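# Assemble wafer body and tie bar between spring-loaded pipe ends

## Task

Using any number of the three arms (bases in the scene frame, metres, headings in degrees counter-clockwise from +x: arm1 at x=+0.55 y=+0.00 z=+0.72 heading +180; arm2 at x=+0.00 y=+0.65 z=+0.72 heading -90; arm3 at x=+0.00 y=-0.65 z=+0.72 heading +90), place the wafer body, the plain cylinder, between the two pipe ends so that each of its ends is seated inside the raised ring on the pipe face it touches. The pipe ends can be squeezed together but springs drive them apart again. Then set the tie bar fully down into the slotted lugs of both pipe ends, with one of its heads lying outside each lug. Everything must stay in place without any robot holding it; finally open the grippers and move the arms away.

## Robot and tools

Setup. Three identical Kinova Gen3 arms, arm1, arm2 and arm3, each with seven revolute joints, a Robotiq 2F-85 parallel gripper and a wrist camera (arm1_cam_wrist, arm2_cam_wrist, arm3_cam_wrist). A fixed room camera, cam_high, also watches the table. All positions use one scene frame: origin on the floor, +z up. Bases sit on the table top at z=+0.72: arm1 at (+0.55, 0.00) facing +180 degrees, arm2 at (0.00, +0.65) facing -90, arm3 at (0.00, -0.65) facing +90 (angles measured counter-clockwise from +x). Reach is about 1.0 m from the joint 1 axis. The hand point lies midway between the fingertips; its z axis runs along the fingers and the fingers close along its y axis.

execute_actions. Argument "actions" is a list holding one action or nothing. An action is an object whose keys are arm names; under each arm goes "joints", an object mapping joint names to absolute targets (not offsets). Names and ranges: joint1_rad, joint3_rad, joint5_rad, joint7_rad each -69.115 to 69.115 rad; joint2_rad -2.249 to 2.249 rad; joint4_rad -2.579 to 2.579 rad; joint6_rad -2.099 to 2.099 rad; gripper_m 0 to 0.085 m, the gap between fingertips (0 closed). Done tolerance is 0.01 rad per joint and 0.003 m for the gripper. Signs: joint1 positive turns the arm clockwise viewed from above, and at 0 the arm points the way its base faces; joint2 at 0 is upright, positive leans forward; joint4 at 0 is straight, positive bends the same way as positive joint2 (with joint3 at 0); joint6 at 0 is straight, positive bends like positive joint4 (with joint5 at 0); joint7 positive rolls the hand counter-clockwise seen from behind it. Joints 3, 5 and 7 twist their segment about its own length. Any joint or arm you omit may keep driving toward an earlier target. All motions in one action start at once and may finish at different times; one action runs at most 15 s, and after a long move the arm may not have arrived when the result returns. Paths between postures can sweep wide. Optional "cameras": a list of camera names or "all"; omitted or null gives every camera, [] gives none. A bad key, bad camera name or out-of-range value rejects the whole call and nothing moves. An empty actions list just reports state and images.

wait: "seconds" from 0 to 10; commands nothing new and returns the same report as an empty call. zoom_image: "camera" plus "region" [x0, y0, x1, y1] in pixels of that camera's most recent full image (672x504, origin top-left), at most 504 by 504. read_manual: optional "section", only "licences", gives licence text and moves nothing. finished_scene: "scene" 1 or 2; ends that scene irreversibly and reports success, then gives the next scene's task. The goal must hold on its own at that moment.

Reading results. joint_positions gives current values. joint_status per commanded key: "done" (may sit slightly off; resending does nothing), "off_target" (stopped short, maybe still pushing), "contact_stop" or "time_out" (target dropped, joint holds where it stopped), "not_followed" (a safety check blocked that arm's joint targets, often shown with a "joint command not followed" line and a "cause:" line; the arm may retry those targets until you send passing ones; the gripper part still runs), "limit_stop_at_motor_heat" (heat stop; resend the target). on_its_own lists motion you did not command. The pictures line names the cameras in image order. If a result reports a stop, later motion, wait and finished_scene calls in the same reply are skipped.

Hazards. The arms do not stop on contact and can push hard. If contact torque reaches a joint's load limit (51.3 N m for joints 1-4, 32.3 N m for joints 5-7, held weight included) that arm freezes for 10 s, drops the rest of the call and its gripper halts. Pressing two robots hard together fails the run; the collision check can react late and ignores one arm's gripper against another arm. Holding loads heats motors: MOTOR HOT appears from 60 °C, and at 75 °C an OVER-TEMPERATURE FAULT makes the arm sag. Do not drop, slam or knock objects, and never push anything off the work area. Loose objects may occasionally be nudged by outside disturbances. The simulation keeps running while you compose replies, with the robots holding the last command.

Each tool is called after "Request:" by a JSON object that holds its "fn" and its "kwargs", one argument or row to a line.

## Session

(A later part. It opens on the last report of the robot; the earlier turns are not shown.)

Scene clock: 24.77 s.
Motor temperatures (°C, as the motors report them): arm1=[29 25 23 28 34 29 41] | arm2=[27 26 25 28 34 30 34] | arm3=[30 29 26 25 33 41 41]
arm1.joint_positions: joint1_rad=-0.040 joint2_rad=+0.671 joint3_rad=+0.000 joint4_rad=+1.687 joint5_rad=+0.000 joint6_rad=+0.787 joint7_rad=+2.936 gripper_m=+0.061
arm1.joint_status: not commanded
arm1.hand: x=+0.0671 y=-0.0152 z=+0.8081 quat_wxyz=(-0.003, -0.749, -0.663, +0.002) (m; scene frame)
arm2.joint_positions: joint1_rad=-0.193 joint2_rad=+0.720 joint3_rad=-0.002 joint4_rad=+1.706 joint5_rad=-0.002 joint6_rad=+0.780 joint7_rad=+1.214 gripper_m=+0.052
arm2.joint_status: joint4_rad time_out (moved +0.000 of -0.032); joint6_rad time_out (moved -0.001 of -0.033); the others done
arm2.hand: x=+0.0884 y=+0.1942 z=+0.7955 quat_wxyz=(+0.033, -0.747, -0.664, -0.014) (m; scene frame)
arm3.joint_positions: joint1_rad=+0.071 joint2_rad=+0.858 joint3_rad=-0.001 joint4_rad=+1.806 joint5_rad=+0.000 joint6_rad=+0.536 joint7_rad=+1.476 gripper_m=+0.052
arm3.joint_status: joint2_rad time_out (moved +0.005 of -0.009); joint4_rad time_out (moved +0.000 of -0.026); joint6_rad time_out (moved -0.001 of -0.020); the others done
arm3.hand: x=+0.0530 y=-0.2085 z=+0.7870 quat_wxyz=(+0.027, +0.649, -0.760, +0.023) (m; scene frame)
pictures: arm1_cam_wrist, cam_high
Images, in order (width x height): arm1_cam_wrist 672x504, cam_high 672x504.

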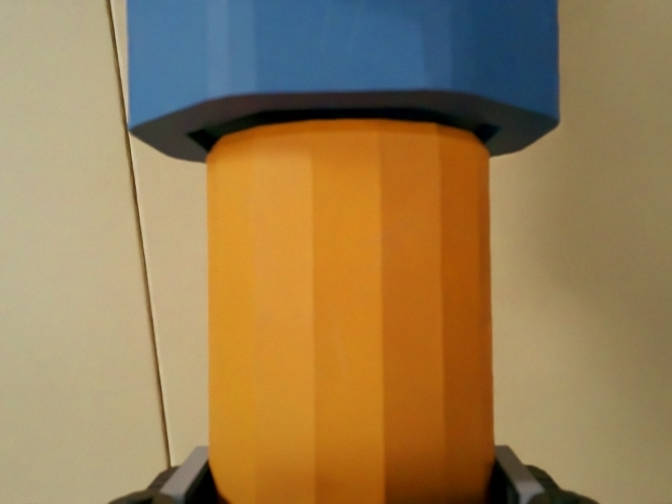

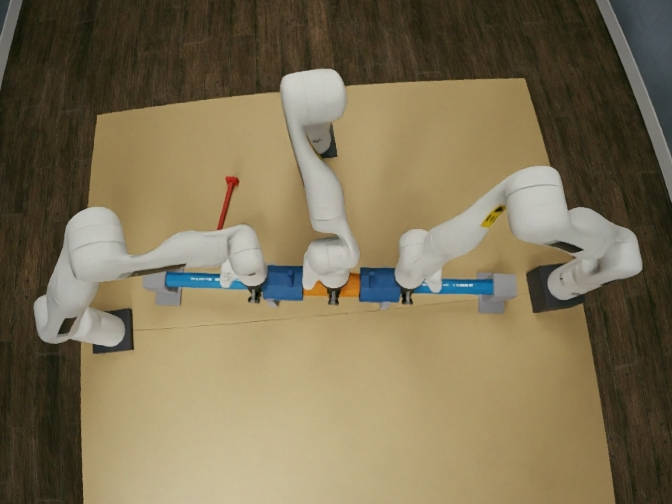

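Request:
{"fn": "execute_actions", "kwargs": {
  "actions": [
    {"arm1":{"joints":{"gripper_m":0.085}}}
  ],
  "cameras": []
}}

Request:
{"fn": "execute_actions", "kwargs": {
  "actions": [
    {"arm1":{"joints":{"joint2_rad":0.496,"joint4_rad":1.473,"joint6_rad":1.173}}}
  ],
  "cameras": ["arm1_cam_wrist"]
}}

Request:
{"fn": "execute_actions", "kwargs": {
  "actions": [
    {"arm1":{"joints":{"joint1_rad":0.951,"joint2_rad":0.199,"joint4_rad":1.922,"joint6_rad":1.021,"joint7_rad":2.199}}}
  ],
  "cameras": ["arm1_cam_wrist","cam_high"]
}}

Scene clock: 25.93 s.
Motor temperatures (°C, as the motors report them): arm1=[29 25 23 28 34 29 41] | arm2=[27 26 25 28 34 30 34] | arm3=[30 29 26 25 33 41 41]
arm1.joint_positions: joint1_rad=-0.040 joint2_rad=+0.669 joint3_rad=+0.000 joint4_rad=+1.686 joint5_rad=+0.000 joint6_rad=+0.787 joint7_rad=+2.936 gripper_m=+0.085
arm1.joint_status: all done
arm1.hand: x=+0.0664 y=-0.0153 z=+0.8090 quat_wxyz=(-0.002, -0.749, -0.663, +0.003) (m; scene frame)
arm2.joint_positions: joint1_rad=-0.193 joint2_rad=+0.720 joint3_rad=-0.002 joint4_rad=+1.706 joint5_rad=-0.002 joint6_rad=+0.781 joint7_rad=+1.214 gripper_m=+0.052
arm2.joint_status: not commanded
arm2.hand: x=+0.0884 y=+0.1943 z=+0.7954 quat_wxyz=(+0.033, -0.746, -0.664, -0.014) (m; scene frame)
arm3.joint_positions: joint1_rad=+0.071 joint2_rad=+0.858 joint3_rad=-0.001 joint4_rad=+1.806 joint5_rad=+0.000 joint6_rad=+0.537 joint7_rad=+1.476 gripper_m=+0.052
arm3.joint_status: not commanded
arm3.hand: x=+0.0529 y=-0.2086 z=+0.7870 quat_wxyz=(+0.027, +0.649, -0.760, +0.023) (m; scene frame)
pictures: none
No camera images: the call's "cameras" was empty. Leave "cameras" out to get every camera's image.

Scene clock: 27.17 s.
Motor temperatures (°C, as the motors report them): arm1=[29 25 23 28 34 29 41] | arm2=[27 26 25 28 34 30 34] | arm3=[30 29 26 25 33 41 41]
arm1.joint_positions: joint1_rad=-0.040 joint2_rad=+0.496 joint3_rad=+0.000 joint4_rad=+1.473 joint5_rad=+0.000 joint6_rad=+1.173 joint7_rad=+2.936 gripper_m=+0.085
arm1.joint_status: all done
arm1.hand: x=+0.0602 y=-0.0147 z=+0.9491 quat_wxyz=(-0.002, -0.749, -0.663, +0.003) (m; scene frame)
arm2.joint_positions: joint1_rad=-0.193 joint2_rad=+0.720 joint3_rad=-0.002 joint4_rad=+1.706 joint5_rad=-0.002 joint6_rad=+0.781 joint7_rad=+1.214 gripper_m=+0.052
arm2.joint_status: not commanded
arm2.hand: x=+0.0884 y=+0.1943 z=+0.7954 quat_wxyz=(+0.033, -0.746, -0.664, -0.014) (m; scene frame)
arm3.joint_positions: joint1_rad=+0.071 joint2_rad=+0.858 joint3_rad=-0.001 joint4_rad=+1.806 joint5_rad=+0.000 joint6_rad=+0.537 joint7_rad=+1.476 gripper_m=+0.052
arm3.joint_status: not commanded
arm3.hand: x=+0.0529 y=-0.2086 z=+0.7870 quat_wxyz=(+0.027, +0.649, -0.760, +0.023) (m; scene frame)
pictures: arm1_cam_wrist
Images, in order (width x height): arm1_cam_wrist 672x504.

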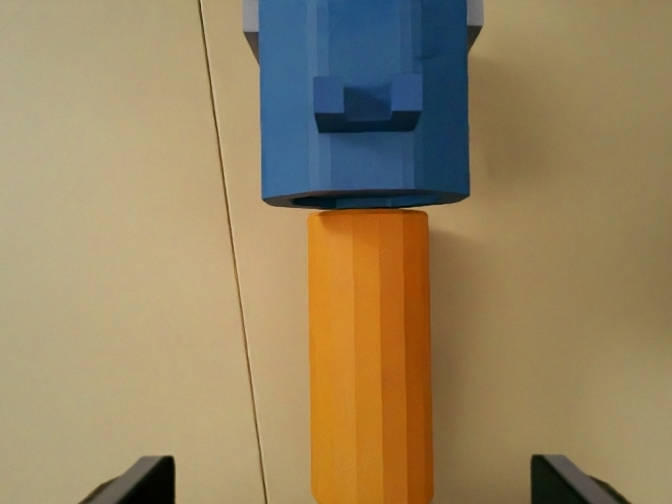

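Scene clock: 31.47 s.
Motor temperatures (°C, as the motors report them): arm1=[29 25 23 28 34 29 41] | arm2=[27 26 25 28 34 30 34] | arm3=[30 29 26 25 33 41 41]
arm1.joint_positions: joint1_rad=+0.038 joint2_rad=+0.473 joint3_rad=+0.000 joint4_rad=+1.508 joint5_rad=+0.000 joint6_rad=+1.161 joint7_rad=+2.879 gripper_m=+0.085
arm1.joint_status: joint1_rad time_out (moved +0.078 of +0.991); joint2_rad time_out (moved -0.023 of -0.297); joint4_rad time_out (moved +0.035 of +0.449); joint6_rad time_out (moved -0.012 of -0.152); joint7_rad time_out (moved -0.057 of -0.737)
arm1.hand: x=+0.0704 y=+0.0237 z=+0.9501 quat_wxyz=(-0.002, -0.792, -0.611, +0.003) (m; scene frame)
arm2.joint_positions: joint1_rad=-0.193 joint2_rad=+0.720 joint3_rad=-0.002 joint4_rad=+1.706 joint5_rad=-0.002 joint6_rad=+0.781 joint7_rad=+1.214 gripper_m=+0.052
arm2.joint_status: not commanded
arm2.hand: x=+0.0884 y=+0.1943 z=+0.7954 quat_wxyz=(+0.033, -0.746, -0.664, -0.014) (m; scene frame)
arm3.joint_positions: joint1_rad=+0.071 joint2_rad=+0.858 joint3_rad=-0.001 joint4_rad=+1.806 joint5_rad=+0.000 joint6_rad=+0.537 joint7_rad=+1.476 gripper_m=+0.052
arm3.joint_status: not commanded
arm3.hand: x=+0.0529 y=-0.2086 z=+0.7870 quat_wxyz=(+0.027, +0.649, -0.760, +0.023) (m; scene frame)
pictures: arm1_cam_wrist, cam_high
joint command not followed: on one or more control steps a check withheld the commanded joint targets of the arm1 arm, and it was not sent them on those steps.
cause: the commanded joint targets would bring a part of the robot too close to another arm; next, command targets that bring no part of the robot closer to that arm.
Images, in order (width x height): arm1_cam_wrist 672x504, cam_high 672x504.

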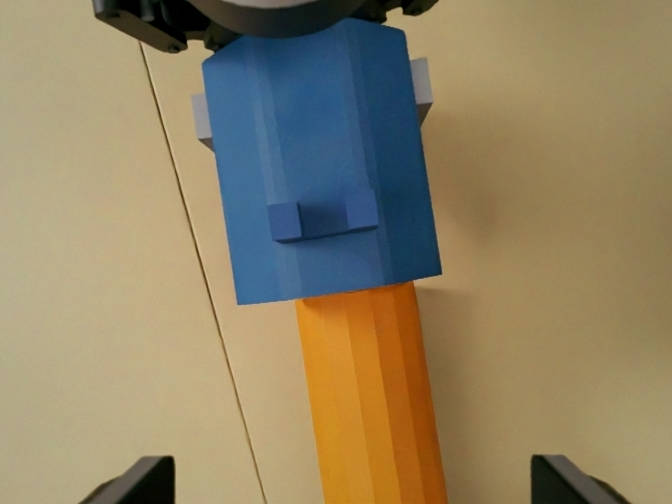

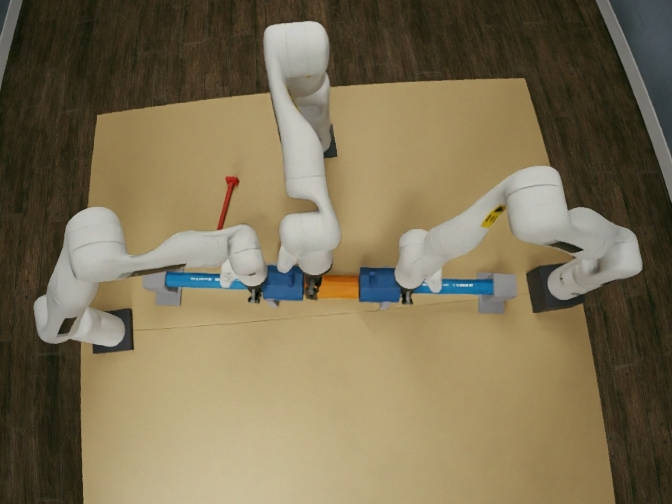

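Request:
{"fn": "execute_actions", "kwargs": {
  "actions": [
    {"arm1":{"joints":{"joint1_rad":-0.04,"joint2_rad":0.496,"joint4_rad":1.473,"joint6_rad":1.173,"joint7_rad":2.936}},"arm2":{"joints":{"joint1_rad":-0.215,"joint2_rad":0.573,"joint4_rad":1.829,"joint6_rad":0.74,"joint7_rad":1.19}},"arm3":{"joints":{"joint1_rad":0.065,"joint2_rad":0.686,"joint4_rad":2.017,"joint6_rad":0.439}}}
  ],
  "cameras": ["arm1_cam_wrist","cam_high"]
}}

Scene clock: 32.93 s.
Motor temperatures (°C, as the motors report them): arm1=[29 25 23 28 34 29 41] | arm2=[27 26 25 28 34 30 34] | arm3=[30 29 26 25 33 41 41]
arm1.joint_positions: joint1_rad=-0.040 joint2_rad=+0.496 joint3_rad=+0.000 joint4_rad=+1.473 joint5_rad=+0.000 joint6_rad=+1.173 joint7_rad=+2.936 gripper_m=+0.085
arm1.joint_status: all done
arm1.hand: x=+0.0602 y=-0.0147 z=+0.9491 quat_wxyz=(-0.002, -0.749, -0.663, +0.003) (m; scene frame)
arm2.joint_positions: joint1_rad=-0.215 joint2_rad=+0.573 joint3_rad=+0.000 joint4_rad=+1.830 joint5_rad=+0.000 joint6_rad=+0.740 joint7_rad=+1.190 gripper_m=+0.052
arm2.joint_status: all done
arm2.hand: x=+0.0909 y=+0.2189 z=+0.8370 quat_wxyz=(+0.005, -0.748, -0.664, +0.002) (m; scene frame)
arm3.joint_positions: joint1_rad=+0.065 joint2_rad=+0.686 joint3_rad=+0.000 joint4_rad=+2.017 joint5_rad=+0.000 joint6_rad=+0.439 joint7_rad=+1.476 gripper_m=+0.052
arm3.joint_status: all done
arm3.hand: x=+0.0480 y=-0.2522 z=+0.8321 quat_wxyz=(+0.007, +0.651, -0.759, +0.002) (m; scene frame)
pictures: arm1_cam_wrist, cam_high
Images, in order (width x height): arm1_cam_wrist 672x504, cam_high 672x504.

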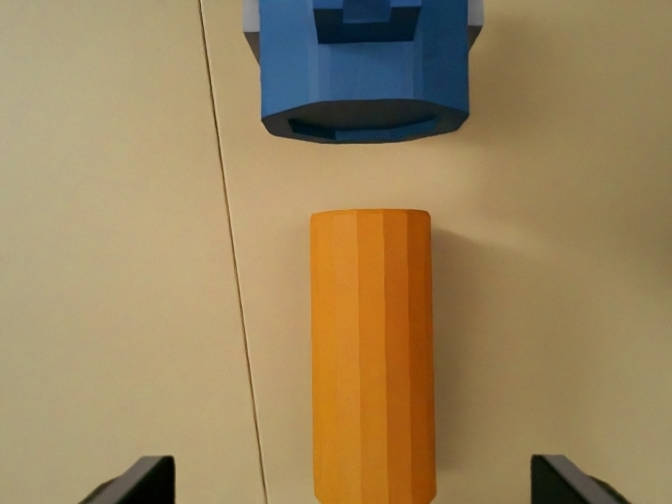

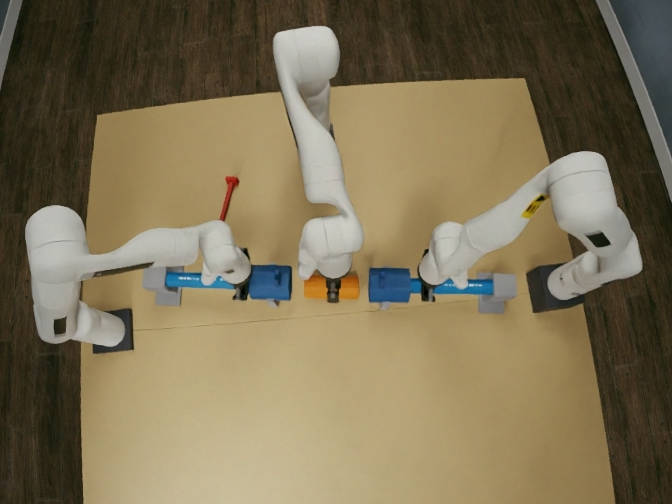

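Request:
{"fn": "execute_actions", "kwargs": {
  "actions": [
    {"arm1":{"joints":{"joint2_rad":0.759,"joint4_rad":1.755,"joint6_rad":0.628}}}
  ],
  "cameras": ["arm1_cam_wrist"]
}}

Request:
{"fn": "execute_actions", "kwargs": {
  "actions": [
    {"arm1":{"joints":{"gripper_m":0.05}}}
  ],
  "cameras": []
}}

Request:
{"fn": "execute_actions", "kwargs": {
  "actions": [
    {"arm1":{"joints":{"joint2_rad":0.673,"joint4_rad":1.688,"joint6_rad":0.781}}}
  ],
  "cameras": []
}}

Scene clock: 40.80 s.
Motor temperatures (°C, as the motors report them): arm1=[29 26 23 28 34 29 41] | arm2=[27 27 25 28 34 30 34] | arm3=[30 29 26 25 33 41 41]
arm1.joint_positions: joint1_rad=-0.040 joint2_rad=+0.759 joint3_rad=+0.000 joint4_rad=+1.755 joint5_rad=+0.000 joint6_rad=+0.628 joint7_rad=+2.936 gripper_m=+0.085
arm1.joint_status: all done
arm1.hand: x=+0.0756 y=-0.0149 z=+0.7518 quat_wxyz=(-0.002, -0.749, -0.663, +0.003) (m; scene frame)
arm2.joint_positions: joint1_rad=-0.215 joint2_rad=+0.573 joint3_rad=+0.000 joint4_rad=+1.830 joint5_rad=+0.000 joint6_rad=+0.740 joint7_rad=+1.190 gripper_m=+0.052
arm2.joint_status: not commanded
arm2.hand: x=+0.0909 y=+0.2189 z=+0.8370 quat_wxyz=(+0.005, -0.748, -0.664, +0.002) (m; scene frame)
arm3.joint_positions: joint1_rad=+0.065 joint2_rad=+0.686 joint3_rad=+0.000 joint4_rad=+2.017 joint5_rad=+0.000 joint6_rad=+0.439 joint7_rad=+1.476 gripper_m=+0.052
arm3.joint_status: not commanded
arm3.hand: x=+0.0480 y=-0.2521 z=+0.8321 quat_wxyz=(+0.007, +0.651, -0.759, +0.002) (m; scene frame)
pictures: arm1_cam_wrist
Images, in order (width x height): arm1_cam_wrist 672x504.

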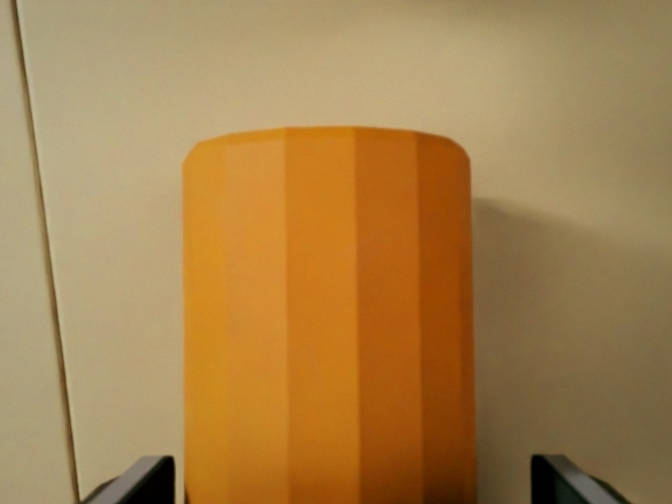

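Scene clock: 41.57 s.
Motor temperatures (°C, as the motors report them): arm1=[29 26 23 28 34 29 41] | arm2=[27 27 25 28 34 30 34] | arm3=[30 29 26 25 33 41 41]
arm1.joint_positions: joint1_rad=-0.040 joint2_rad=+0.757 joint3_rad=+0.000 joint4_rad=+1.754 joint5_rad=+0.000 joint6_rad=+0.628 joint7_rad=+2.936 gripper_m=+0.061
arm1.joint_status: gripper_m off_target (ended at +0.061, target +0.050)
arm1.hand: x=+0.0748 y=-0.0149 z=+0.7528 quat_wxyz=(-0.002, -0.749, -0.663, +0.004) (m; scene frame)
arm2.joint_positions: joint1_rad=-0.215 joint2_rad=+0.573 joint3_rad=+0.000 joint4_rad=+1.830 joint5_rad=+0.000 joint6_rad=+0.740 joint7_rad=+1.190 gripper_m=+0.052
arm2.joint_status: not commanded
arm2.hand: x=+0.0909 y=+0.2189 z=+0.8370 quat_wxyz=(+0.005, -0.748, -0.664, +0.002) (m; scene frame)
arm3.joint_positions: joint1_rad=+0.065 joint2_rad=+0.686 joint3_rad=+0.000 joint4_rad=+2.017 joint5_rad=+0.000 joint6_rad=+0.439 joint7_rad=+1.476 gripper_m=+0.052
arm3.joint_status: not commanded
arm3.hand: x=+0.0480 y=-0.2521 z=+0.8321 quat_wxyz=(+0.007, +0.651, -0.759, +0.002) (m; scene frame)
pictures: none
No camera images: the call's "cameras" was empty. Leave "cameras" out to get every camera's image.

Scene clock: 42.47 s.
Motor temperatures (°C, as the motors report them): arm1=[29 26 23 28 34 29 41] | arm2=[27 27 25 28 34 30 34] | arm3=[30 29 26 25 33 41 41]
arm1.joint_positions: joint1_rad=-0.040 joint2_rad=+0.675 joint3_rad=+0.000 joint4_rad=+1.689 joint5_rad=+0.000 joint6_rad=+0.781 joint7_rad=+2.936 gripper_m=+0.061
arm1.joint_status: all done
arm1.hand: x=+0.0671 y=-0.0153 z=+0.8056 quat_wxyz=(-0.003, -0.749, -0.663, +0.002) (m; scene frame)
arm2.joint_positions: joint1_rad=-0.215 joint2_rad=+0.573 joint3_rad=+0.000 joint4_rad=+1.830 joint5_rad=+0.000 joint6_rad=+0.740 joint7_rad=+1.190 gripper_m=+0.052
arm2.joint_status: not commanded
arm2.hand: x=+0.0909 y=+0.2189 z=+0.8370 quat_wxyz=(+0.005, -0.748, -0.664, +0.002) (m; scene frame)
arm3.joint_positions: joint1_rad=+0.065 joint2_rad=+0.686 joint3_rad=+0.000 joint4_rad=+2.017 joint5_rad=+0.000 joint6_rad=+0.439 joint7_rad=+1.476 gripper_m=+0.052
arm3.joint_status: not commanded
arm3.hand: x=+0.0480 y=-0.2521 z=+0.8321 quat_wxyz=(+0.007, +0.651, -0.759, +0.002) (m; scene frame)
pictures: none
No camera images: the call's "cameras" was empty. Leave "cameras" out to get every camera's image.

Request:
{"fn": "execute_actions", "kwargs": {
  "actions": [
    {"arm2":{"joints":{"joint1_rad":-0.187,"joint2_rad":0.65,"joint4_rad":1.669,"joint6_rad":0.823,"joint7_rad":1.214}},"arm3":{"joints":{"joint1_rad":0.072,"joint2_rad":0.759,"joint4_rad":1.809,"joint6_rad":0.574}}}
  ],
  "cameras": ["arm1_cam_wrist","cam_high"]
}}

Scene clock: 45.17 s.
Motor temperatures (°C, as the motors report them): arm1=[29 26 23 28 34 29 41] | arm2=[27 27 25 28 34 30 34] | arm3=[30 29 26 25 33 41 41]
arm1.joint_positions: joint1_rad=-0.039 joint2_rad=+0.674 joint3_rad=+0.001 joint4_rad=+1.689 joint5_rad=+0.000 joint6_rad=+0.781 joint7_rad=+2.936 gripper_m=+0.061
arm1.joint_status: not commanded
arm1.hand: x=+0.0672 y=-0.0146 z=+0.8057 quat_wxyz=(-0.003, -0.749, -0.663, +0.002) (m; scene frame)
arm2.joint_positions: joint1_rad=-0.190 joint2_rad=+0.649 joint3_rad=-0.001 joint4_rad=+1.684 joint5_rad=-0.001 joint6_rad=+0.841 joint7_rad=+1.215 gripper_m=+0.052
arm2.joint_status: joint4_rad time_out (moved -0.145 of -0.161); joint6_rad time_out (moved +0.100 of +0.083); the others done
arm2.hand: x=+0.0883 y=+0.1857 z=+0.8342 quat_wxyz=(+0.019, -0.747, -0.664, -0.006) (m; scene frame)
arm3.joint_positions: joint1_rad=+0.072 joint2_rad=+0.760 joint3_rad=+0.000 joint4_rad=+1.815 joint5_rad=+0.000 joint6_rad=+0.580 joint7_rad=+1.477 gripper_m=+0.052
arm3.joint_status: all done
arm3.hand: x=+0.0541 y=-0.1983 z=+0.8303 quat_wxyz=(+0.011, +0.649, -0.761, +0.007) (m; scene frame)
pictures: arm1_cam_wrist, cam_high
Images, in order (width x height): arm1_cam_wrist 672x504, cam_high 672x504.

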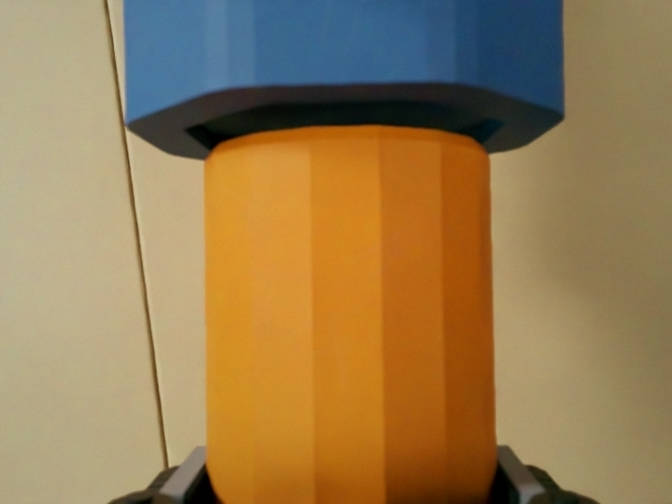

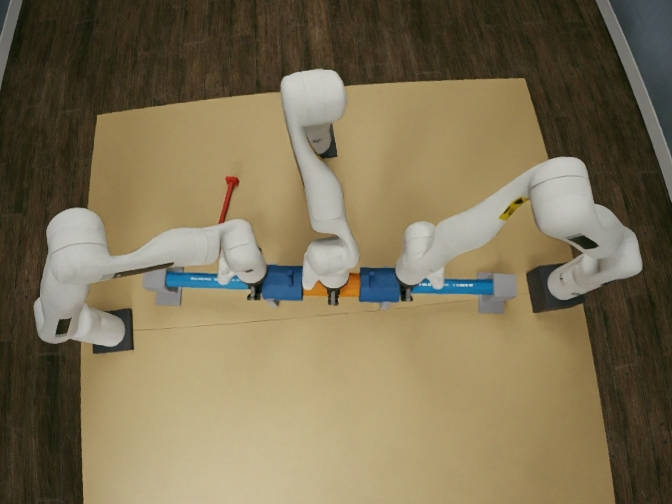

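Request:
{"fn": "execute_actions", "kwargs": {
  "actions": [
    {"arm1":{"joints":{"joint1_rad":-0.015,"joint7_rad":2.961}},"arm3":{"joints":{"joint1_rad":0.074,"joint2_rad":0.784,"joint4_rad":1.744,"joint6_rad":0.614}}}
  ],
  "cameras": ["arm1_cam_wrist","cam_high"]
}}

Scene clock: 47.43 s.
Motor temperatures (°C, as the motors report them): arm1=[29 26 23 28 34 29 41] | arm2=[27 27 25 28 34 30 34] | arm3=[30 30 26 25 33 41 41]
arm1.joint_positions: joint1_rad=-0.019 joint2_rad=+0.673 joint3_rad=-0.004 joint4_rad=+1.689 joint5_rad=-0.003 joint6_rad=+0.782 joint7_rad=+2.961 gripper_m=+0.061
arm1.joint_status: all done
arm1.hand: x=+0.0670 y=-0.0076 z=+0.8062 quat_wxyz=(-0.005, -0.747, -0.665, +0.004) (m; scene frame)
arm2.joint_positions: joint1_rad=-0.191 joint2_rad=+0.648 joint3_rad=-0.002 joint4_rad=+1.688 joint5_rad=-0.002 joint6_rad=+0.845 joint7_rad=+1.215 gripper_m=+0.052
arm2.joint_status: not commanded
arm2.hand: x=+0.0884 y=+0.1887 z=+0.8339 quat_wxyz=(+0.022, -0.747, -0.664, -0.008) (m; scene frame)
arm3.joint_positions: joint1_rad=+0.073 joint2_rad=+0.785 joint3_rad=-0.001 joint4_rad=+1.763 joint5_rad=+0.000 joint6_rad=+0.633 joint7_rad=+1.476 gripper_m=+0.052
arm3.joint_status: joint4_rad time_out (moved -0.053 of -0.071); joint6_rad time_out (moved +0.053 of +0.034); the others done
arm3.hand: x=+0.0549 y=-0.1914 z=+0.8277 quat_wxyz=(+0.020, +0.648, -0.761, +0.016) (m; scene frame)
pictures: arm1_cam_wrist, cam_high
Images, in order (width x height): arm1_cam_wrist 672x504, cam_high 672x504.

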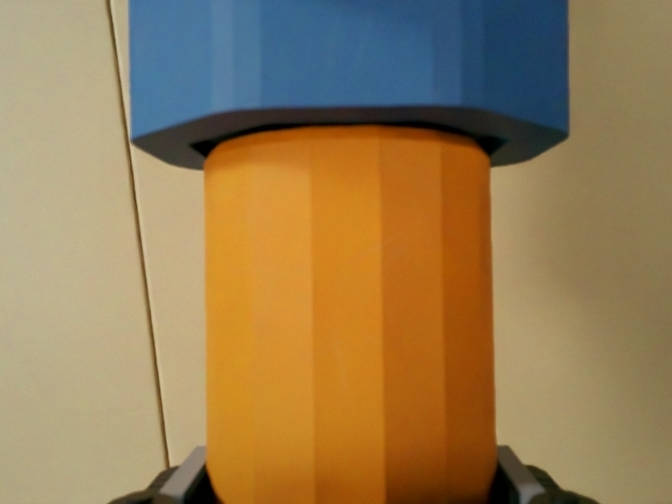

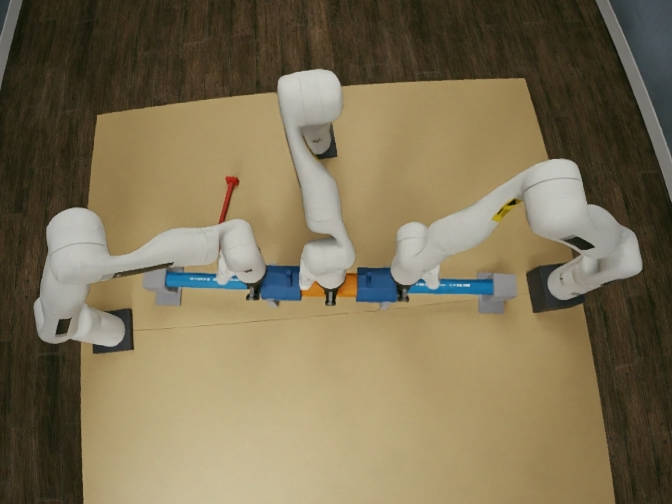

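Request:
{"fn": "execute_actions", "kwargs": {
  "actions": [
    {"arm1":{"joints":{"gripper_m":0.085}}}
  ],
  "cameras": []
}}

Request:
{"fn": "execute_actions", "kwargs": {
  "actions": [
    {"arm1":{"joints":{"joint2_rad":0.496,"joint4_rad":1.473,"joint6_rad":1.173}}}
  ],
  "cameras": ["arm1_cam_wrist"]
}}

Scene clock: 48.40 s.
Motor temperatures (°C, as the motors report them): arm1=[29 26 23 28 34 29 41] | arm2=[27 27 25 28 34 30 34] | arm3=[30 30 26 25 33 41 41]
arm1.joint_positions: joint1_rad=-0.015 joint2_rad=+0.673 joint3_rad=+0.000 joint4_rad=+1.688 joint5_rad=+0.000 joint6_rad=+0.781 joint7_rad=+2.961 gripper_m=+0.085
arm1.joint_status: all done
arm1.hand: x=+0.0662 y=-0.0032 z=+0.8065 quat_wxyz=(-0.002, -0.749, -0.663, +0.003) (m; scene frame)
arm2.joint_positions: joint1_rad=-0.191 joint2_rad=+0.649 joint3_rad=-0.002 joint4_rad=+1.686 joint5_rad=-0.001 joint6_rad=+0.843 joint7_rad=+1.215 gripper_m=+0.052
arm2.joint_status: not commanded
arm2.hand: x=+0.0886 y=+0.1875 z=+0.8339 quat_wxyz=(+0.020, -0.747, -0.664, -0.007) (m; scene frame)
arm3.joint_positions: joint1_rad=+0.073 joint2_rad=+0.785 joint3_rad=-0.001 joint4_rad=+1.763 joint5_rad=+0.000 joint6_rad=+0.634 joint7_rad=+1.477 gripper_m=+0.052
arm3.joint_status: not commanded
arm3.hand: x=+0.0549 y=-0.1920 z=+0.8277 quat_wxyz=(+0.021, +0.648, -0.761, +0.016) (m; scene frame)
pictures: none
No camera images: the call's "cameras" was empty. Leave "cameras" out to get every camera's image.

Scene clock: 49.63 s.
Motor temperatures (°C, as the motors report them): arm1=[29 26 23 28 34 29 41] | arm2=[27 27 25 28 34 30 34] | arm3=[30 30 26 25 33 41 41]
arm1.joint_positions: joint1_rad=-0.015 joint2_rad=+0.496 joint3_rad=+0.000 joint4_rad=+1.473 joint5_rad=+0.000 joint6_rad=+1.173 joint7_rad=+2.961 gripper_m=+0.085
arm1.joint_status: all done
arm1.hand: x=+0.0600 y=-0.0025 z=+0.9490 quat_wxyz=(-0.002, -0.749, -0.663, +0.003) (m; scene frame)
arm2.joint_positions: joint1_rad=-0.191 joint2_rad=+0.649 joint3_rad=-0.002 joint4_rad=+1.686 joint5_rad=-0.001 joint6_rad=+0.843 joint7_rad=+1.215 gripper_m=+0.052
arm2.joint_status: not commanded
arm2.hand: x=+0.0886 y=+0.1875 z=+0.8339 quat_wxyz=(+0.020, -0.747, -0.664, -0.007) (m; scene frame)
arm3.joint_positions: joint1_rad=+0.073 joint2_rad=+0.785 joint3_rad=-0.001 joint4_rad=+1.763 joint5_rad=+0.000 joint6_rad=+0.634 joint7_rad=+1.477 gripper_m=+0.052
arm3.joint_status: not commanded
arm3.hand: x=+0.0549 y=-0.1920 z=+0.8277 quat_wxyz=(+0.021, +0.648, -0.761, +0.016) (m; scene frame)
pictures: arm1_cam_wrist
Images, in order (width x height): arm1_cam_wrist 672x504.

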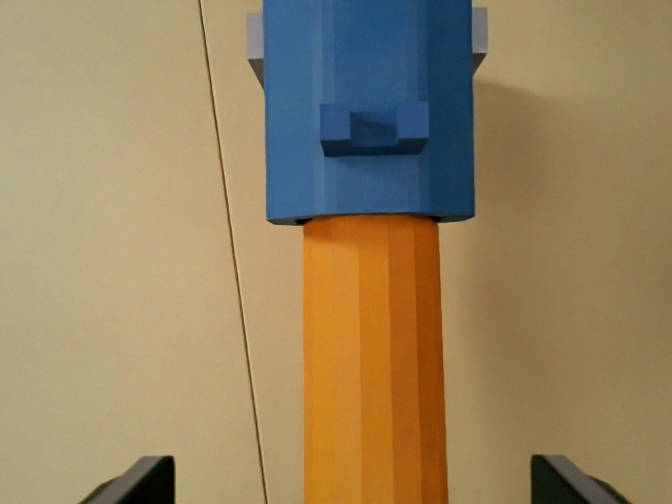

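Request:
{"fn": "execute_actions", "kwargs": {
  "actions": [
    {"arm1":{"joints":{"joint2_rad":0.199,"joint4_rad":1.922,"joint6_rad":1.021}}}
  ],
  "cameras": []
}}

Request:
{"fn": "execute_actions", "kwargs": {
  "actions": [
    {"arm1":{"joints":{"joint1_rad":0.951,"joint7_rad":2.199}}}
  ],
  "cameras": ["arm1_cam_wrist","cam_high"]
}}

Scene clock: 51.37 s.
Motor temperatures (°C, as the motors report them): arm1=[29 26 23 28 34 29 41] | arm2=[27 27 25 28 34 30 34] | arm3=[30 30 26 25 33 41 41]
arm1.joint_positions: joint1_rad=-0.015 joint2_rad=+0.199 joint3_rad=+0.000 joint4_rad=+1.922 joint5_rad=+0.000 joint6_rad=+1.021 joint7_rad=+2.961 gripper_m=+0.085
arm1.joint_status: all done
arm1.hand: x=+0.1986 y=+0.0057 z=+0.9485 quat_wxyz=(-0.002, -0.749, -0.663, +0.003) (m; scene frame)
arm2.joint_positions: joint1_rad=-0.191 joint2_rad=+0.649 joint3_rad=-0.002 joint4_rad=+1.686 joint5_rad=-0.001 joint6_rad=+0.843 joint7_rad=+1.215 gripper_m=+0.052
arm2.joint_status: not commanded
arm2.hand: x=+0.0886 y=+0.1875 z=+0.8339 quat_wxyz=(+0.020, -0.747, -0.664, -0.007) (m; scene frame)
arm3.joint_positions: joint1_rad=+0.073 joint2_rad=+0.785 joint3_rad=-0.001 joint4_rad=+1.763 joint5_rad=+0.000 joint6_rad=+0.634 joint7_rad=+1.477 gripper_m=+0.052
arm3.joint_status: not commanded
arm3.hand: x=+0.0549 y=-0.1920 z=+0.8277 quat_wxyz=(+0.021, +0.648, -0.761, +0.016) (m; scene frame)
pictures: none
No camera images: the call's "cameras" was empty. Leave "cameras" out to get every camera's image.

Scene clock: 53.67 s.
Motor temperatures (°C, as the motors report them): arm1=[29 26 23 28 34 29 41] | arm2=[27 27 25 28 34 30 34] | arm3=[30 30 26 25 33 41 41]
arm1.joint_positions: joint1_rad=+0.951 joint2_rad=+0.199 joint3_rad=+0.000 joint4_rad=+1.922 joint5_rad=+0.000 joint6_rad=+1.021 joint7_rad=+2.199 gripper_m=+0.085
arm1.joint_status: all done
arm1.hand: x=+0.3537 y=+0.2934 z=+0.9460 quat_wxyz=(-0.004, -0.990, +0.139, +0.000) (m; scene frame)
arm2.joint_positions: joint1_rad=-0.191 joint2_rad=+0.649 joint3_rad=-0.002 joint4_rad=+1.686 joint5_rad=-0.001 joint6_rad=+0.843 joint7_rad=+1.215 gripper_m=+0.052
arm2.joint_status: not commanded
arm2.hand: x=+0.0886 y=+0.1875 z=+0.8339 quat_wxyz=(+0.020, -0.747, -0.664, -0.007) (m; scene frame)
arm3.joint_positions: joint1_rad=+0.073 joint2_rad=+0.785 joint3_rad=-0.001 joint4_rad=+1.763 joint5_rad=+0.000 joint6_rad=+0.634 joint7_rad=+1.477 gripper_m=+0.052
arm3.joint_status: not commanded
arm3.hand: x=+0.0549 y=-0.1920 z=+0.8277 quat_wxyz=(+0.021, +0.648, -0.761, +0.016) (m; scene frame)
pictures: arm1_cam_wrist, cam_high
Images, in order (width x height): arm1_cam_wrist 672x504, cam_high 672x504.

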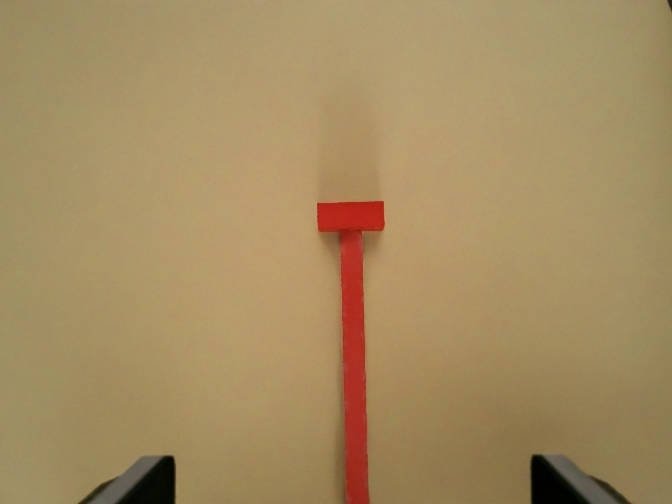

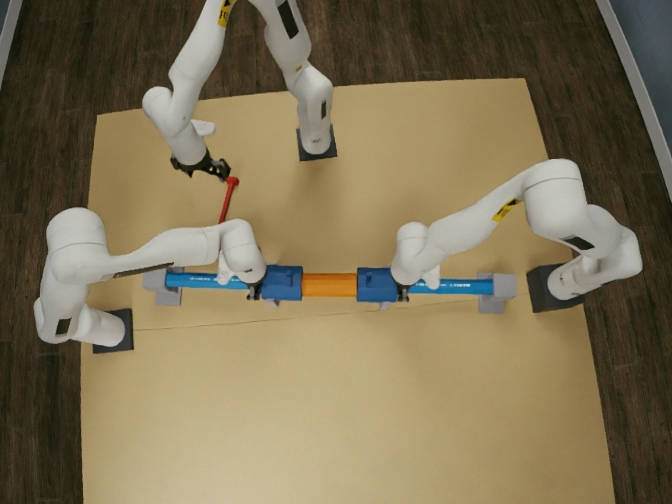

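Request:
{"fn": "execute_actions", "kwargs": {
  "actions": [
    {"arm1":{"joints":{"joint2_rad":0.617,"joint4_rad":2.175,"joint6_rad":0.35,"gripper_m":0.04}}}
  ],
  "cameras": ["arm1_cam_wrist"]
}}

Request:
{"fn": "execute_actions", "kwargs": {
  "actions": [
    {"arm1":{"joints":{"gripper_m":0.0}}}
  ],
  "cameras": []
}}

Request:
{"fn": "execute_actions", "kwargs": {
  "actions": [
    {"arm1":{"joints":{"joint2_rad":0.199,"joint4_rad":1.922,"joint6_rad":1.021}}}
  ],
  "cameras": ["arm1_cam_wrist","cam_high"]
}}

Scene clock: 55.53 s.
Motor temperatures (°C, as the motors report them): arm1=[29 26 23 28 34 29 41] | arm2=[27 27 25 28 34 30 34] | arm3=[30 30 26 25 33 41 41]
arm1.joint_positions: joint1_rad=+0.951 joint2_rad=+0.617 joint3_rad=+0.000 joint4_rad=+2.175 joint5_rad=+0.000 joint6_rad=+0.350 joint7_rad=+2.199 gripper_m=+0.040
arm1.joint_status: all done
arm1.hand: x=+0.3533 y=+0.2919 z=+0.7459 quat_wxyz=(-0.004, -0.990, +0.139, +0.000) (m; scene frame)
arm2.joint_positions: joint1_rad=-0.191 joint2_rad=+0.649 joint3_rad=-0.002 joint4_rad=+1.686 joint5_rad=-0.001 joint6_rad=+0.843 joint7_rad=+1.215 gripper_m=+0.052
arm2.joint_status: not commanded
arm2.hand: x=+0.0886 y=+0.1875 z=+0.8339 quat_wxyz=(+0.020, -0.747, -0.664, -0.007) (m; scene frame)
arm3.joint_positions: joint1_rad=+0.073 joint2_rad=+0.785 joint3_rad=-0.001 joint4_rad=+1.763 joint5_rad=+0.000 joint6_rad=+0.634 joint7_rad=+1.477 gripper_m=+0.052
arm3.joint_status: not commanded
arm3.hand: x=+0.0549 y=-0.1920 z=+0.8277 quat_wxyz=(+0.021, +0.648, -0.761, +0.016) (m; scene frame)
pictures: arm1_cam_wrist
Images, in order (width x height): arm1_cam_wrist 672x504.

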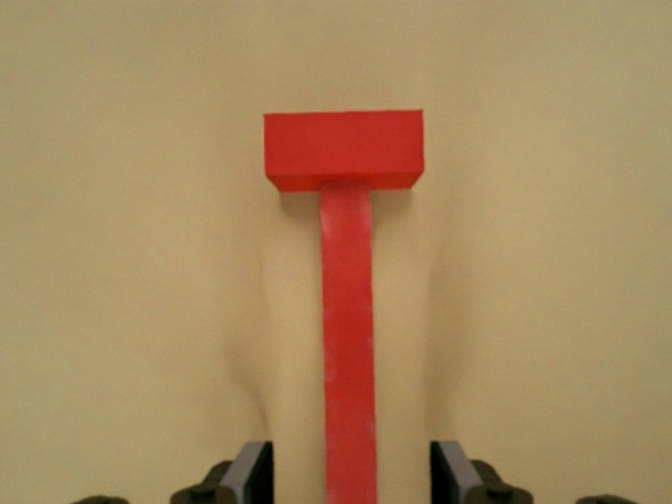

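Scene clock: 56.33 s.
Motor temperatures (°C, as the motors report them): arm1=[29 26 23 28 34 29 41] | arm2=[27 27 25 28 34 30 34] | arm3=[30 30 26 25 33 41 41]
arm1.joint_positions: joint1_rad=+0.951 joint2_rad=+0.616 joint3_rad=+0.000 joint4_rad=+2.175 joint5_rad=+0.000 joint6_rad=+0.350 joint7_rad=+2.199 gripper_m=+0.009
arm1.joint_status: gripper_m off_target (ended at +0.009, target +0.000)
arm1.hand: x=+0.3532 y=+0.2920 z=+0.7461 quat_wxyz=(-0.004, -0.990, +0.139, +0.001) (m; scene frame)
arm2.joint_positions: joint1_rad=-0.191 joint2_rad=+0.649 joint3_rad=-0.002 joint4_rad=+1.686 joint5_rad=-0.001 joint6_rad=+0.843 joint7_rad=+1.215 gripper_m=+0.052
arm2.joint_status: not commanded
arm2.hand: x=+0.0886 y=+0.1875 z=+0.8339 quat_wxyz=(+0.020, -0.747, -0.664, -0.007) (m; scene frame)
arm3.joint_positions: joint1_rad=+0.073 joint2_rad=+0.785 joint3_rad=-0.001 joint4_rad=+1.763 joint5_rad=+0.000 joint6_rad=+0.634 joint7_rad=+1.477 gripper_m=+0.052
arm3.joint_status: not commanded
arm3.hand: x=+0.0549 y=-0.1920 z=+0.8277 quat_wxyz=(+0.021, +0.648, -0.761, +0.016) (m; scene frame)
pictures: none
No camera images: the call's "cameras" was empty. Leave "cameras" out to get every camera's image.

Scene clock: 57.93 s.
Motor temperatures (°C, as the motors report them): arm1=[29 26 23 28 34 29 41] | arm2=[27 27 25 28 34 30 34] | arm3=[30 30 26 25 33 41 41]
arm1.joint_positions: joint1_rad=+0.951 joint2_rad=+0.200 joint3_rad=+0.000 joint4_rad=+1.923 joint5_rad=+0.000 joint6_rad=+1.021 joint7_rad=+2.199 gripper_m=+0.009
arm1.joint_status: all done
arm1.hand: x=+0.3540 y=+0.2932 z=+0.9455 quat_wxyz=(-0.005, -0.990, +0.139, +0.000) (m; scene frame)
arm2.joint_positions: joint1_rad=-0.191 joint2_rad=+0.649 joint3_rad=-0.002 joint4_rad=+1.686 joint5_rad=-0.001 joint6_rad=+0.843 joint7_rad=+1.215 gripper_m=+0.052
arm2.joint_status: not commanded
arm2.hand: x=+0.0886 y=+0.1875 z=+0.8339 quat_wxyz=(+0.020, -0.747, -0.664, -0.007) (m; scene frame)
arm3.joint_positions: joint1_rad=+0.073 joint2_rad=+0.785 joint3_rad=-0.001 joint4_rad=+1.763 joint5_rad=+0.000 joint6_rad=+0.634 joint7_rad=+1.477 gripper_m=+0.052
arm3.joint_status: not commanded
arm3.hand: x=+0.0549 y=-0.1920 z=+0.8277 quat_wxyz=(+0.021, +0.648, -0.761, +0.016) (m; scene frame)
pictures: arm1_cam_wrist, cam_high
Images, in order (width x height): arm1_cam_wrist 672x504, cam_high 672x504.

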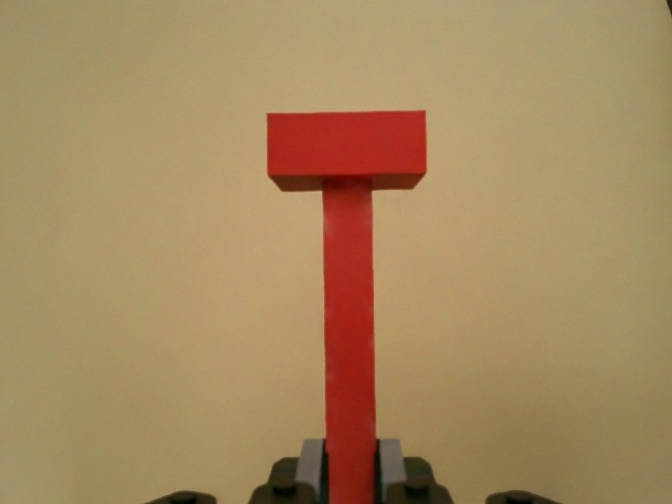

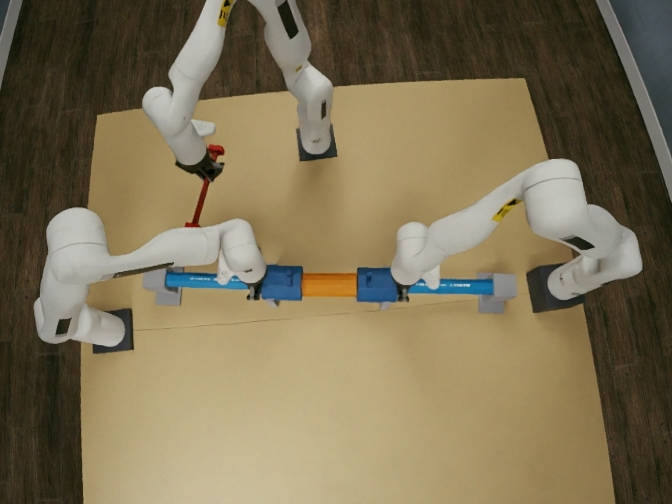

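Request:
{"fn": "execute_actions", "kwargs": {
  "actions": [
    {"arm1":{"joints":{"joint1_rad":0.067,"joint7_rad":3.043}}}
  ],
  "cameras": []
}}

Request:
{"fn": "execute_actions", "kwargs": {
  "actions": [
    {"arm1":{"joints":{"joint2_rad":0.466,"joint4_rad":1.524,"joint6_rad":1.152}}}
  ],
  "cameras": ["arm1_cam_wrist","cam_high"]
}}

Scene clock: 60.37 s.
Motor temperatures (°C, as the motors report them): arm1=[29 26 23 28 34 29 41] | arm2=[27 27 25 28 34 30 34] | arm3=[30 30 26 25 33 41 41]
arm1.joint_positions: joint1_rad=+0.067 joint2_rad=+0.200 joint3_rad=+0.000 joint4_rad=+1.923 joint5_rad=+0.000 joint6_rad=+1.021 joint7_rad=+3.043 gripper_m=+0.009
arm1.joint_status: all done
arm1.hand: x=+0.2005 y=+0.0346 z=+0.9479 quat_wxyz=(-0.003, -0.749, -0.663, +0.003) (m; scene frame)
arm2.joint_positions: joint1_rad=-0.189 joint2_rad=+0.651 joint3_rad=+0.000 joint4_rad=+1.686 joint5_rad=+0.000 joint6_rad=+0.841 joint7_rad=+1.215 gripper_m=+0.052
arm2.joint_status: not commanded
arm2.hand: x=+0.0868 y=+0.1865 z=+0.8329 quat_wxyz=(+0.021, -0.748, -0.664, -0.006) (m; scene frame)
arm3.joint_positions: joint1_rad=+0.073 joint2_rad=+0.785 joint3_rad=-0.001 joint4_rad=+1.766 joint5_rad=+0.000 joint6_rad=+0.636 joint7_rad=+1.477 gripper_m=+0.052
arm3.joint_status: not commanded
arm3.hand: x=+0.0546 y=-0.1944 z=+0.8272 quat_wxyz=(+0.023, +0.649, -0.761, +0.018) (m; scene frame)
pictures: none
No camera images: the call's "cameras" was empty. Leave "cameras" out to get every camera's image.

Scene clock: 61.90 s.
Motor temperatures (°C, as the motors report them): arm1=[29 26 23 28 34 29 41] | arm2=[27 27 25 28 34 30 34] | arm3=[30 30 26 25 33 41 41]
arm1.joint_positions: joint1_rad=+0.067 joint2_rad=+0.467 joint3_rad=+0.000 joint4_rad=+1.525 joint5_rad=+0.000 joint6_rad=+1.152 joint7_rad=+3.043 gripper_m=+0.009
arm1.joint_status: all done
arm1.hand: x=+0.0754 y=+0.0374 z=+0.9479 quat_wxyz=(-0.003, -0.749, -0.663, +0.003) (m; scene frame)
arm2.joint_positions: joint1_rad=-0.189 joint2_rad=+0.651 joint3_rad=+0.000 joint4_rad=+1.686 joint5_rad=+0.000 joint6_rad=+0.841 joint7_rad=+1.215 gripper_m=+0.052
arm2.joint_status: not commanded
arm2.hand: x=+0.0868 y=+0.1865 z=+0.8329 quat_wxyz=(+0.021, -0.748, -0.664, -0.006) (m; scene frame)
arm3.joint_positions: joint1_rad=+0.073 joint2_rad=+0.785 joint3_rad=-0.001 joint4_rad=+1.766 joint5_rad=+0.000 joint6_rad=+0.636 joint7_rad=+1.477 gripper_m=+0.052
arm3.joint_status: not commanded
arm3.hand: x=+0.0546 y=-0.1944 z=+0.8272 quat_wxyz=(+0.023, +0.649, -0.761, +0.018) (m; scene frame)
pictures: arm1_cam_wrist, cam_high
Images, in order (width x height): arm1_cam_wrist 672x504, cam_high 672x504.

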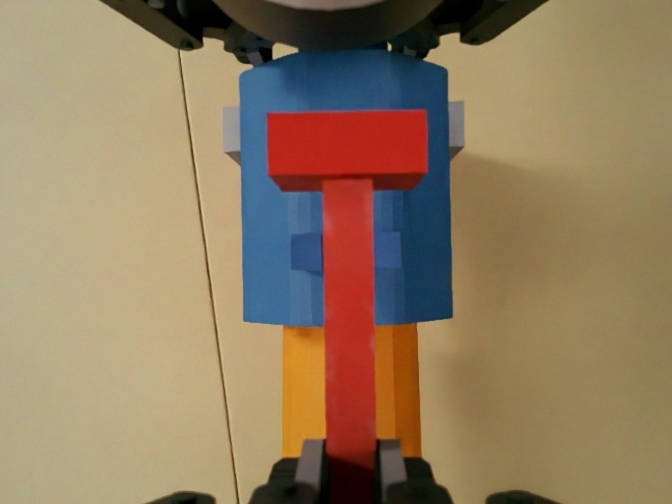

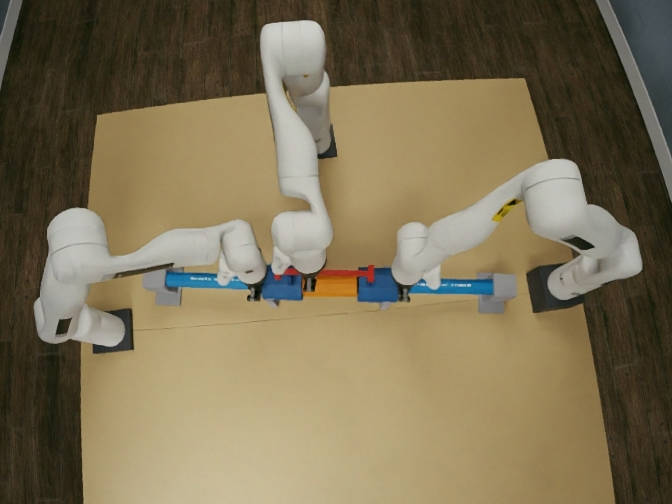

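Request:
{"fn": "execute_actions", "kwargs": {
  "actions": [
    {"arm1":{"joints":{"joint1_rad":0.059,"joint7_rad":3.035,"joint2_rad":0.54,"joint4_rad":1.629,"joint6_rad":0.973}}}
  ],
  "cameras": ["arm1_cam_wrist","cam_high","arm3_cam_wrist"]
}}

Request:
{"fn": "zoom_image", "kwargs": {
  "camera": "cam_high",
  "region": [230, 230, 430, 330]
}}

Scene clock: 64.47 s.
Motor temperatures (°C, as the motors report them): arm1=[29 26 23 28 34 29 41] | arm2=[27 27 25 28 34 30 34] | arm3=[30 30 26 25 33 41 41]
arm1.joint_positions: joint1_rad=+0.062 joint2_rad=+0.512 joint3_rad=+0.000 joint4_rad=+1.623 joint5_rad=+0.000 joint6_rad=+0.983 joint7_rad=+3.036 gripper_m=+0.009
arm1.joint_status: joint2_rad time_out (moved +0.045 of +0.073); the others done
arm1.hand: x=+0.0716 y=+0.0346 z=+0.8994 quat_wxyz=(+0.006, -0.749, -0.662, +0.012) (m; scene frame)
arm2.joint_positions: joint1_rad=-0.190 joint2_rad=+0.651 joint3_rad=-0.001 joint4_rad=+1.686 joint5_rad=+0.000 joint6_rad=+0.841 joint7_rad=+1.215 gripper_m=+0.052
arm2.joint_status: not commanded
arm2.hand: x=+0.0875 y=+0.1868 z=+0.8328 quat_wxyz=(+0.021, -0.747, -0.664, -0.006) (m; scene frame)
arm3.joint_positions: joint1_rad=+0.073 joint2_rad=+0.785 joint3_rad=-0.001 joint4_rad=+1.766 joint5_rad=+0.000 joint6_rad=+0.636 joint7_rad=+1.477 gripper_m=+0.052
arm3.joint_status: not commanded
arm3.hand: x=+0.0546 y=-0.1944 z=+0.8271 quat_wxyz=(+0.023, +0.648, -0.761, +0.018) (m; scene frame)
pictures: arm1_cam_wrist, arm3_cam_wrist, cam_high
Images, in order (width x height): arm1_cam_wrist 672x504, arm3_cam_wrist 672x504, cam_high 672x504.

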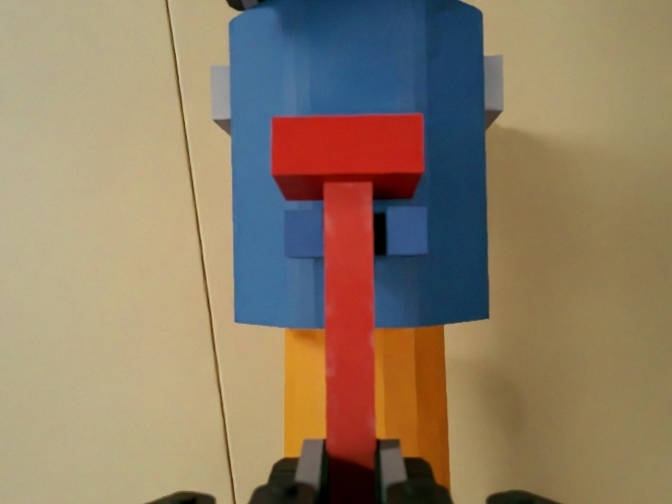

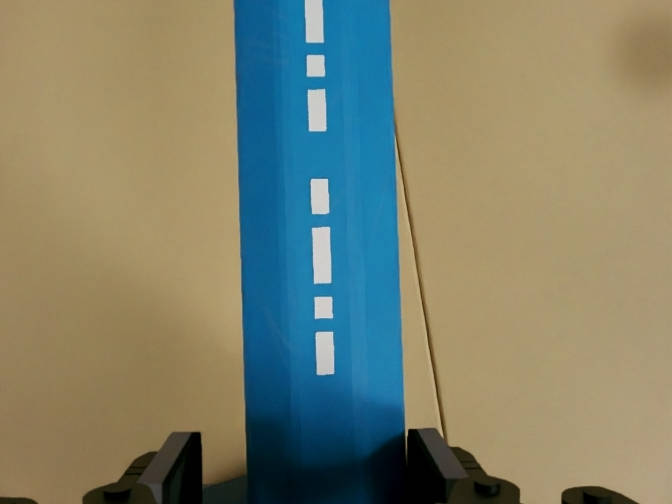

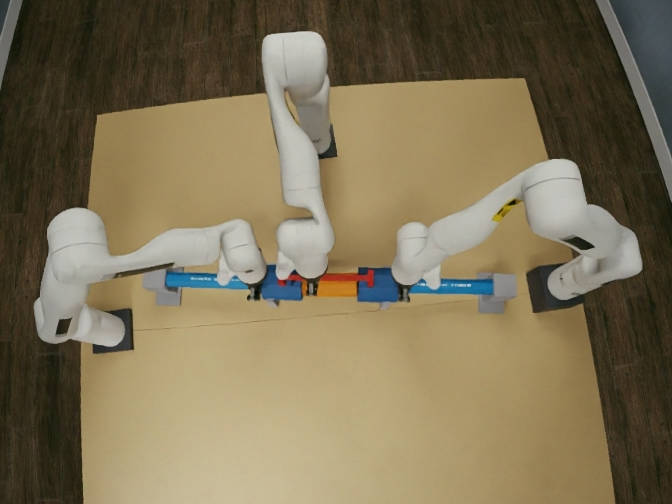

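Region (230, 230, 430, 330) of cam_high's 672x504 image, scaled by 2.520, with more detail than that image has.

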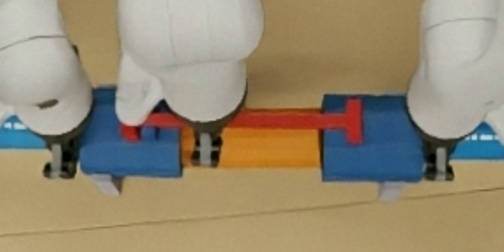

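Request:
{"fn": "execute_actions", "kwargs": {
  "actions": [
    {"arm1":{"joints":{"joint2_rad":0.49,"joint4_rad":1.61,"joint6_rad":1.04}},"arm2":{"joints":{"joint1_rad":-0.187,"joint2_rad":0.65,"joint4_rad":1.66,"joint6_rad":0.823}},"arm3":{"joints":{"joint1_rad":0.075,"joint2_rad":0.815,"joint4_rad":1.662,"joint6_rad":0.665}}}
  ],
  "cameras": ["arm1_cam_wrist","cam_high"]
}}

Request:
{"fn": "zoom_image", "kwargs": {
  "camera": "cam_high",
  "region": [230, 230, 430, 330]
}}

Scene clock: 67.03 s.
Motor temperatures (°C, as the motors report them): arm1=[29 26 23 28 34 29 41] | arm2=[27 27 25 28 34 30 34] | arm3=[30 30 26 25 33 41 41]
arm1.joint_positions: joint1_rad=+0.063 joint2_rad=+0.491 joint3_rad=+0.002 joint4_rad=+1.610 joint5_rad=+0.002 joint6_rad=+1.040 joint7_rad=+3.036 gripper_m=+0.009
arm1.joint_status: all done
arm1.hand: x=+0.0813 y=+0.0365 z=+0.9123 quat_wxyz=(-0.001, -0.750, -0.662, +0.003) (m; scene frame)
arm2.joint_positions: joint1_rad=-0.193 joint2_rad=+0.654 joint3_rad=-0.003 joint4_rad=+1.691 joint5_rad=-0.002 joint6_rad=+0.856 joint7_rad=+1.215 gripper_m=+0.052
arm2.joint_status: joint4_rad time_out (moved +0.005 of -0.026); joint6_rad time_out (moved +0.015 of -0.018); the others done
arm2.hand: x=+0.0883 y=+0.1951 z=+0.8308 quat_wxyz=(+0.030, -0.746, -0.665, -0.013) (m; scene frame)
arm3.joint_positions: joint1_rad=+0.073 joint2_rad=+0.818 joint3_rad=-0.001 joint4_rad=+1.700 joint5_rad=+0.000 joint6_rad=+0.705 joint7_rad=+1.477 gripper_m=+0.052
arm3.joint_status: joint4_rad time_out (moved -0.066 of -0.104); joint6_rad time_out (moved +0.069 of +0.029); the others done
arm3.hand: x=+0.0546 y=-0.1873 z=+0.8239 quat_wxyz=(+0.035, +0.648, -0.760, +0.030) (m; scene frame)
pictures: arm1_cam_wrist, cam_high
Images, in order (width x height): arm1_cam_wrist 672x504, cam_high 672x504.

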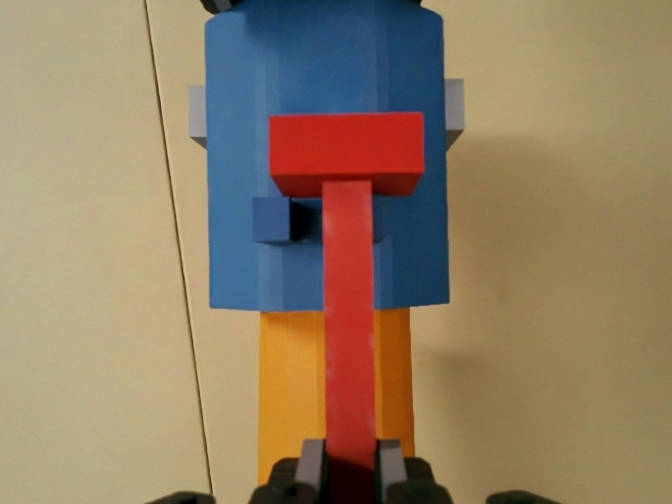

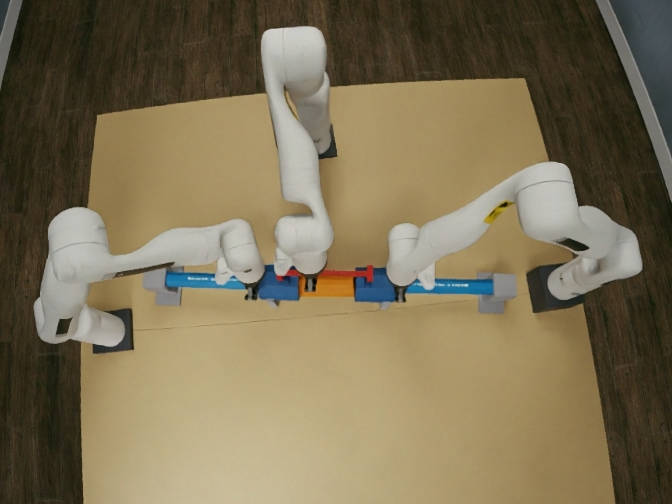

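Region (230, 230, 430, 330) of cam_high's 672x504 image, scaled by 2.520, with more detail than that image has.

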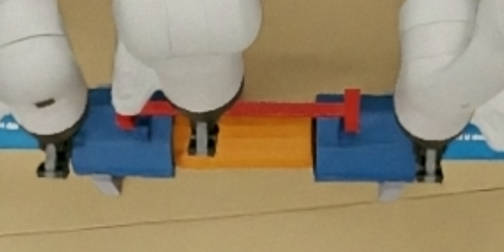

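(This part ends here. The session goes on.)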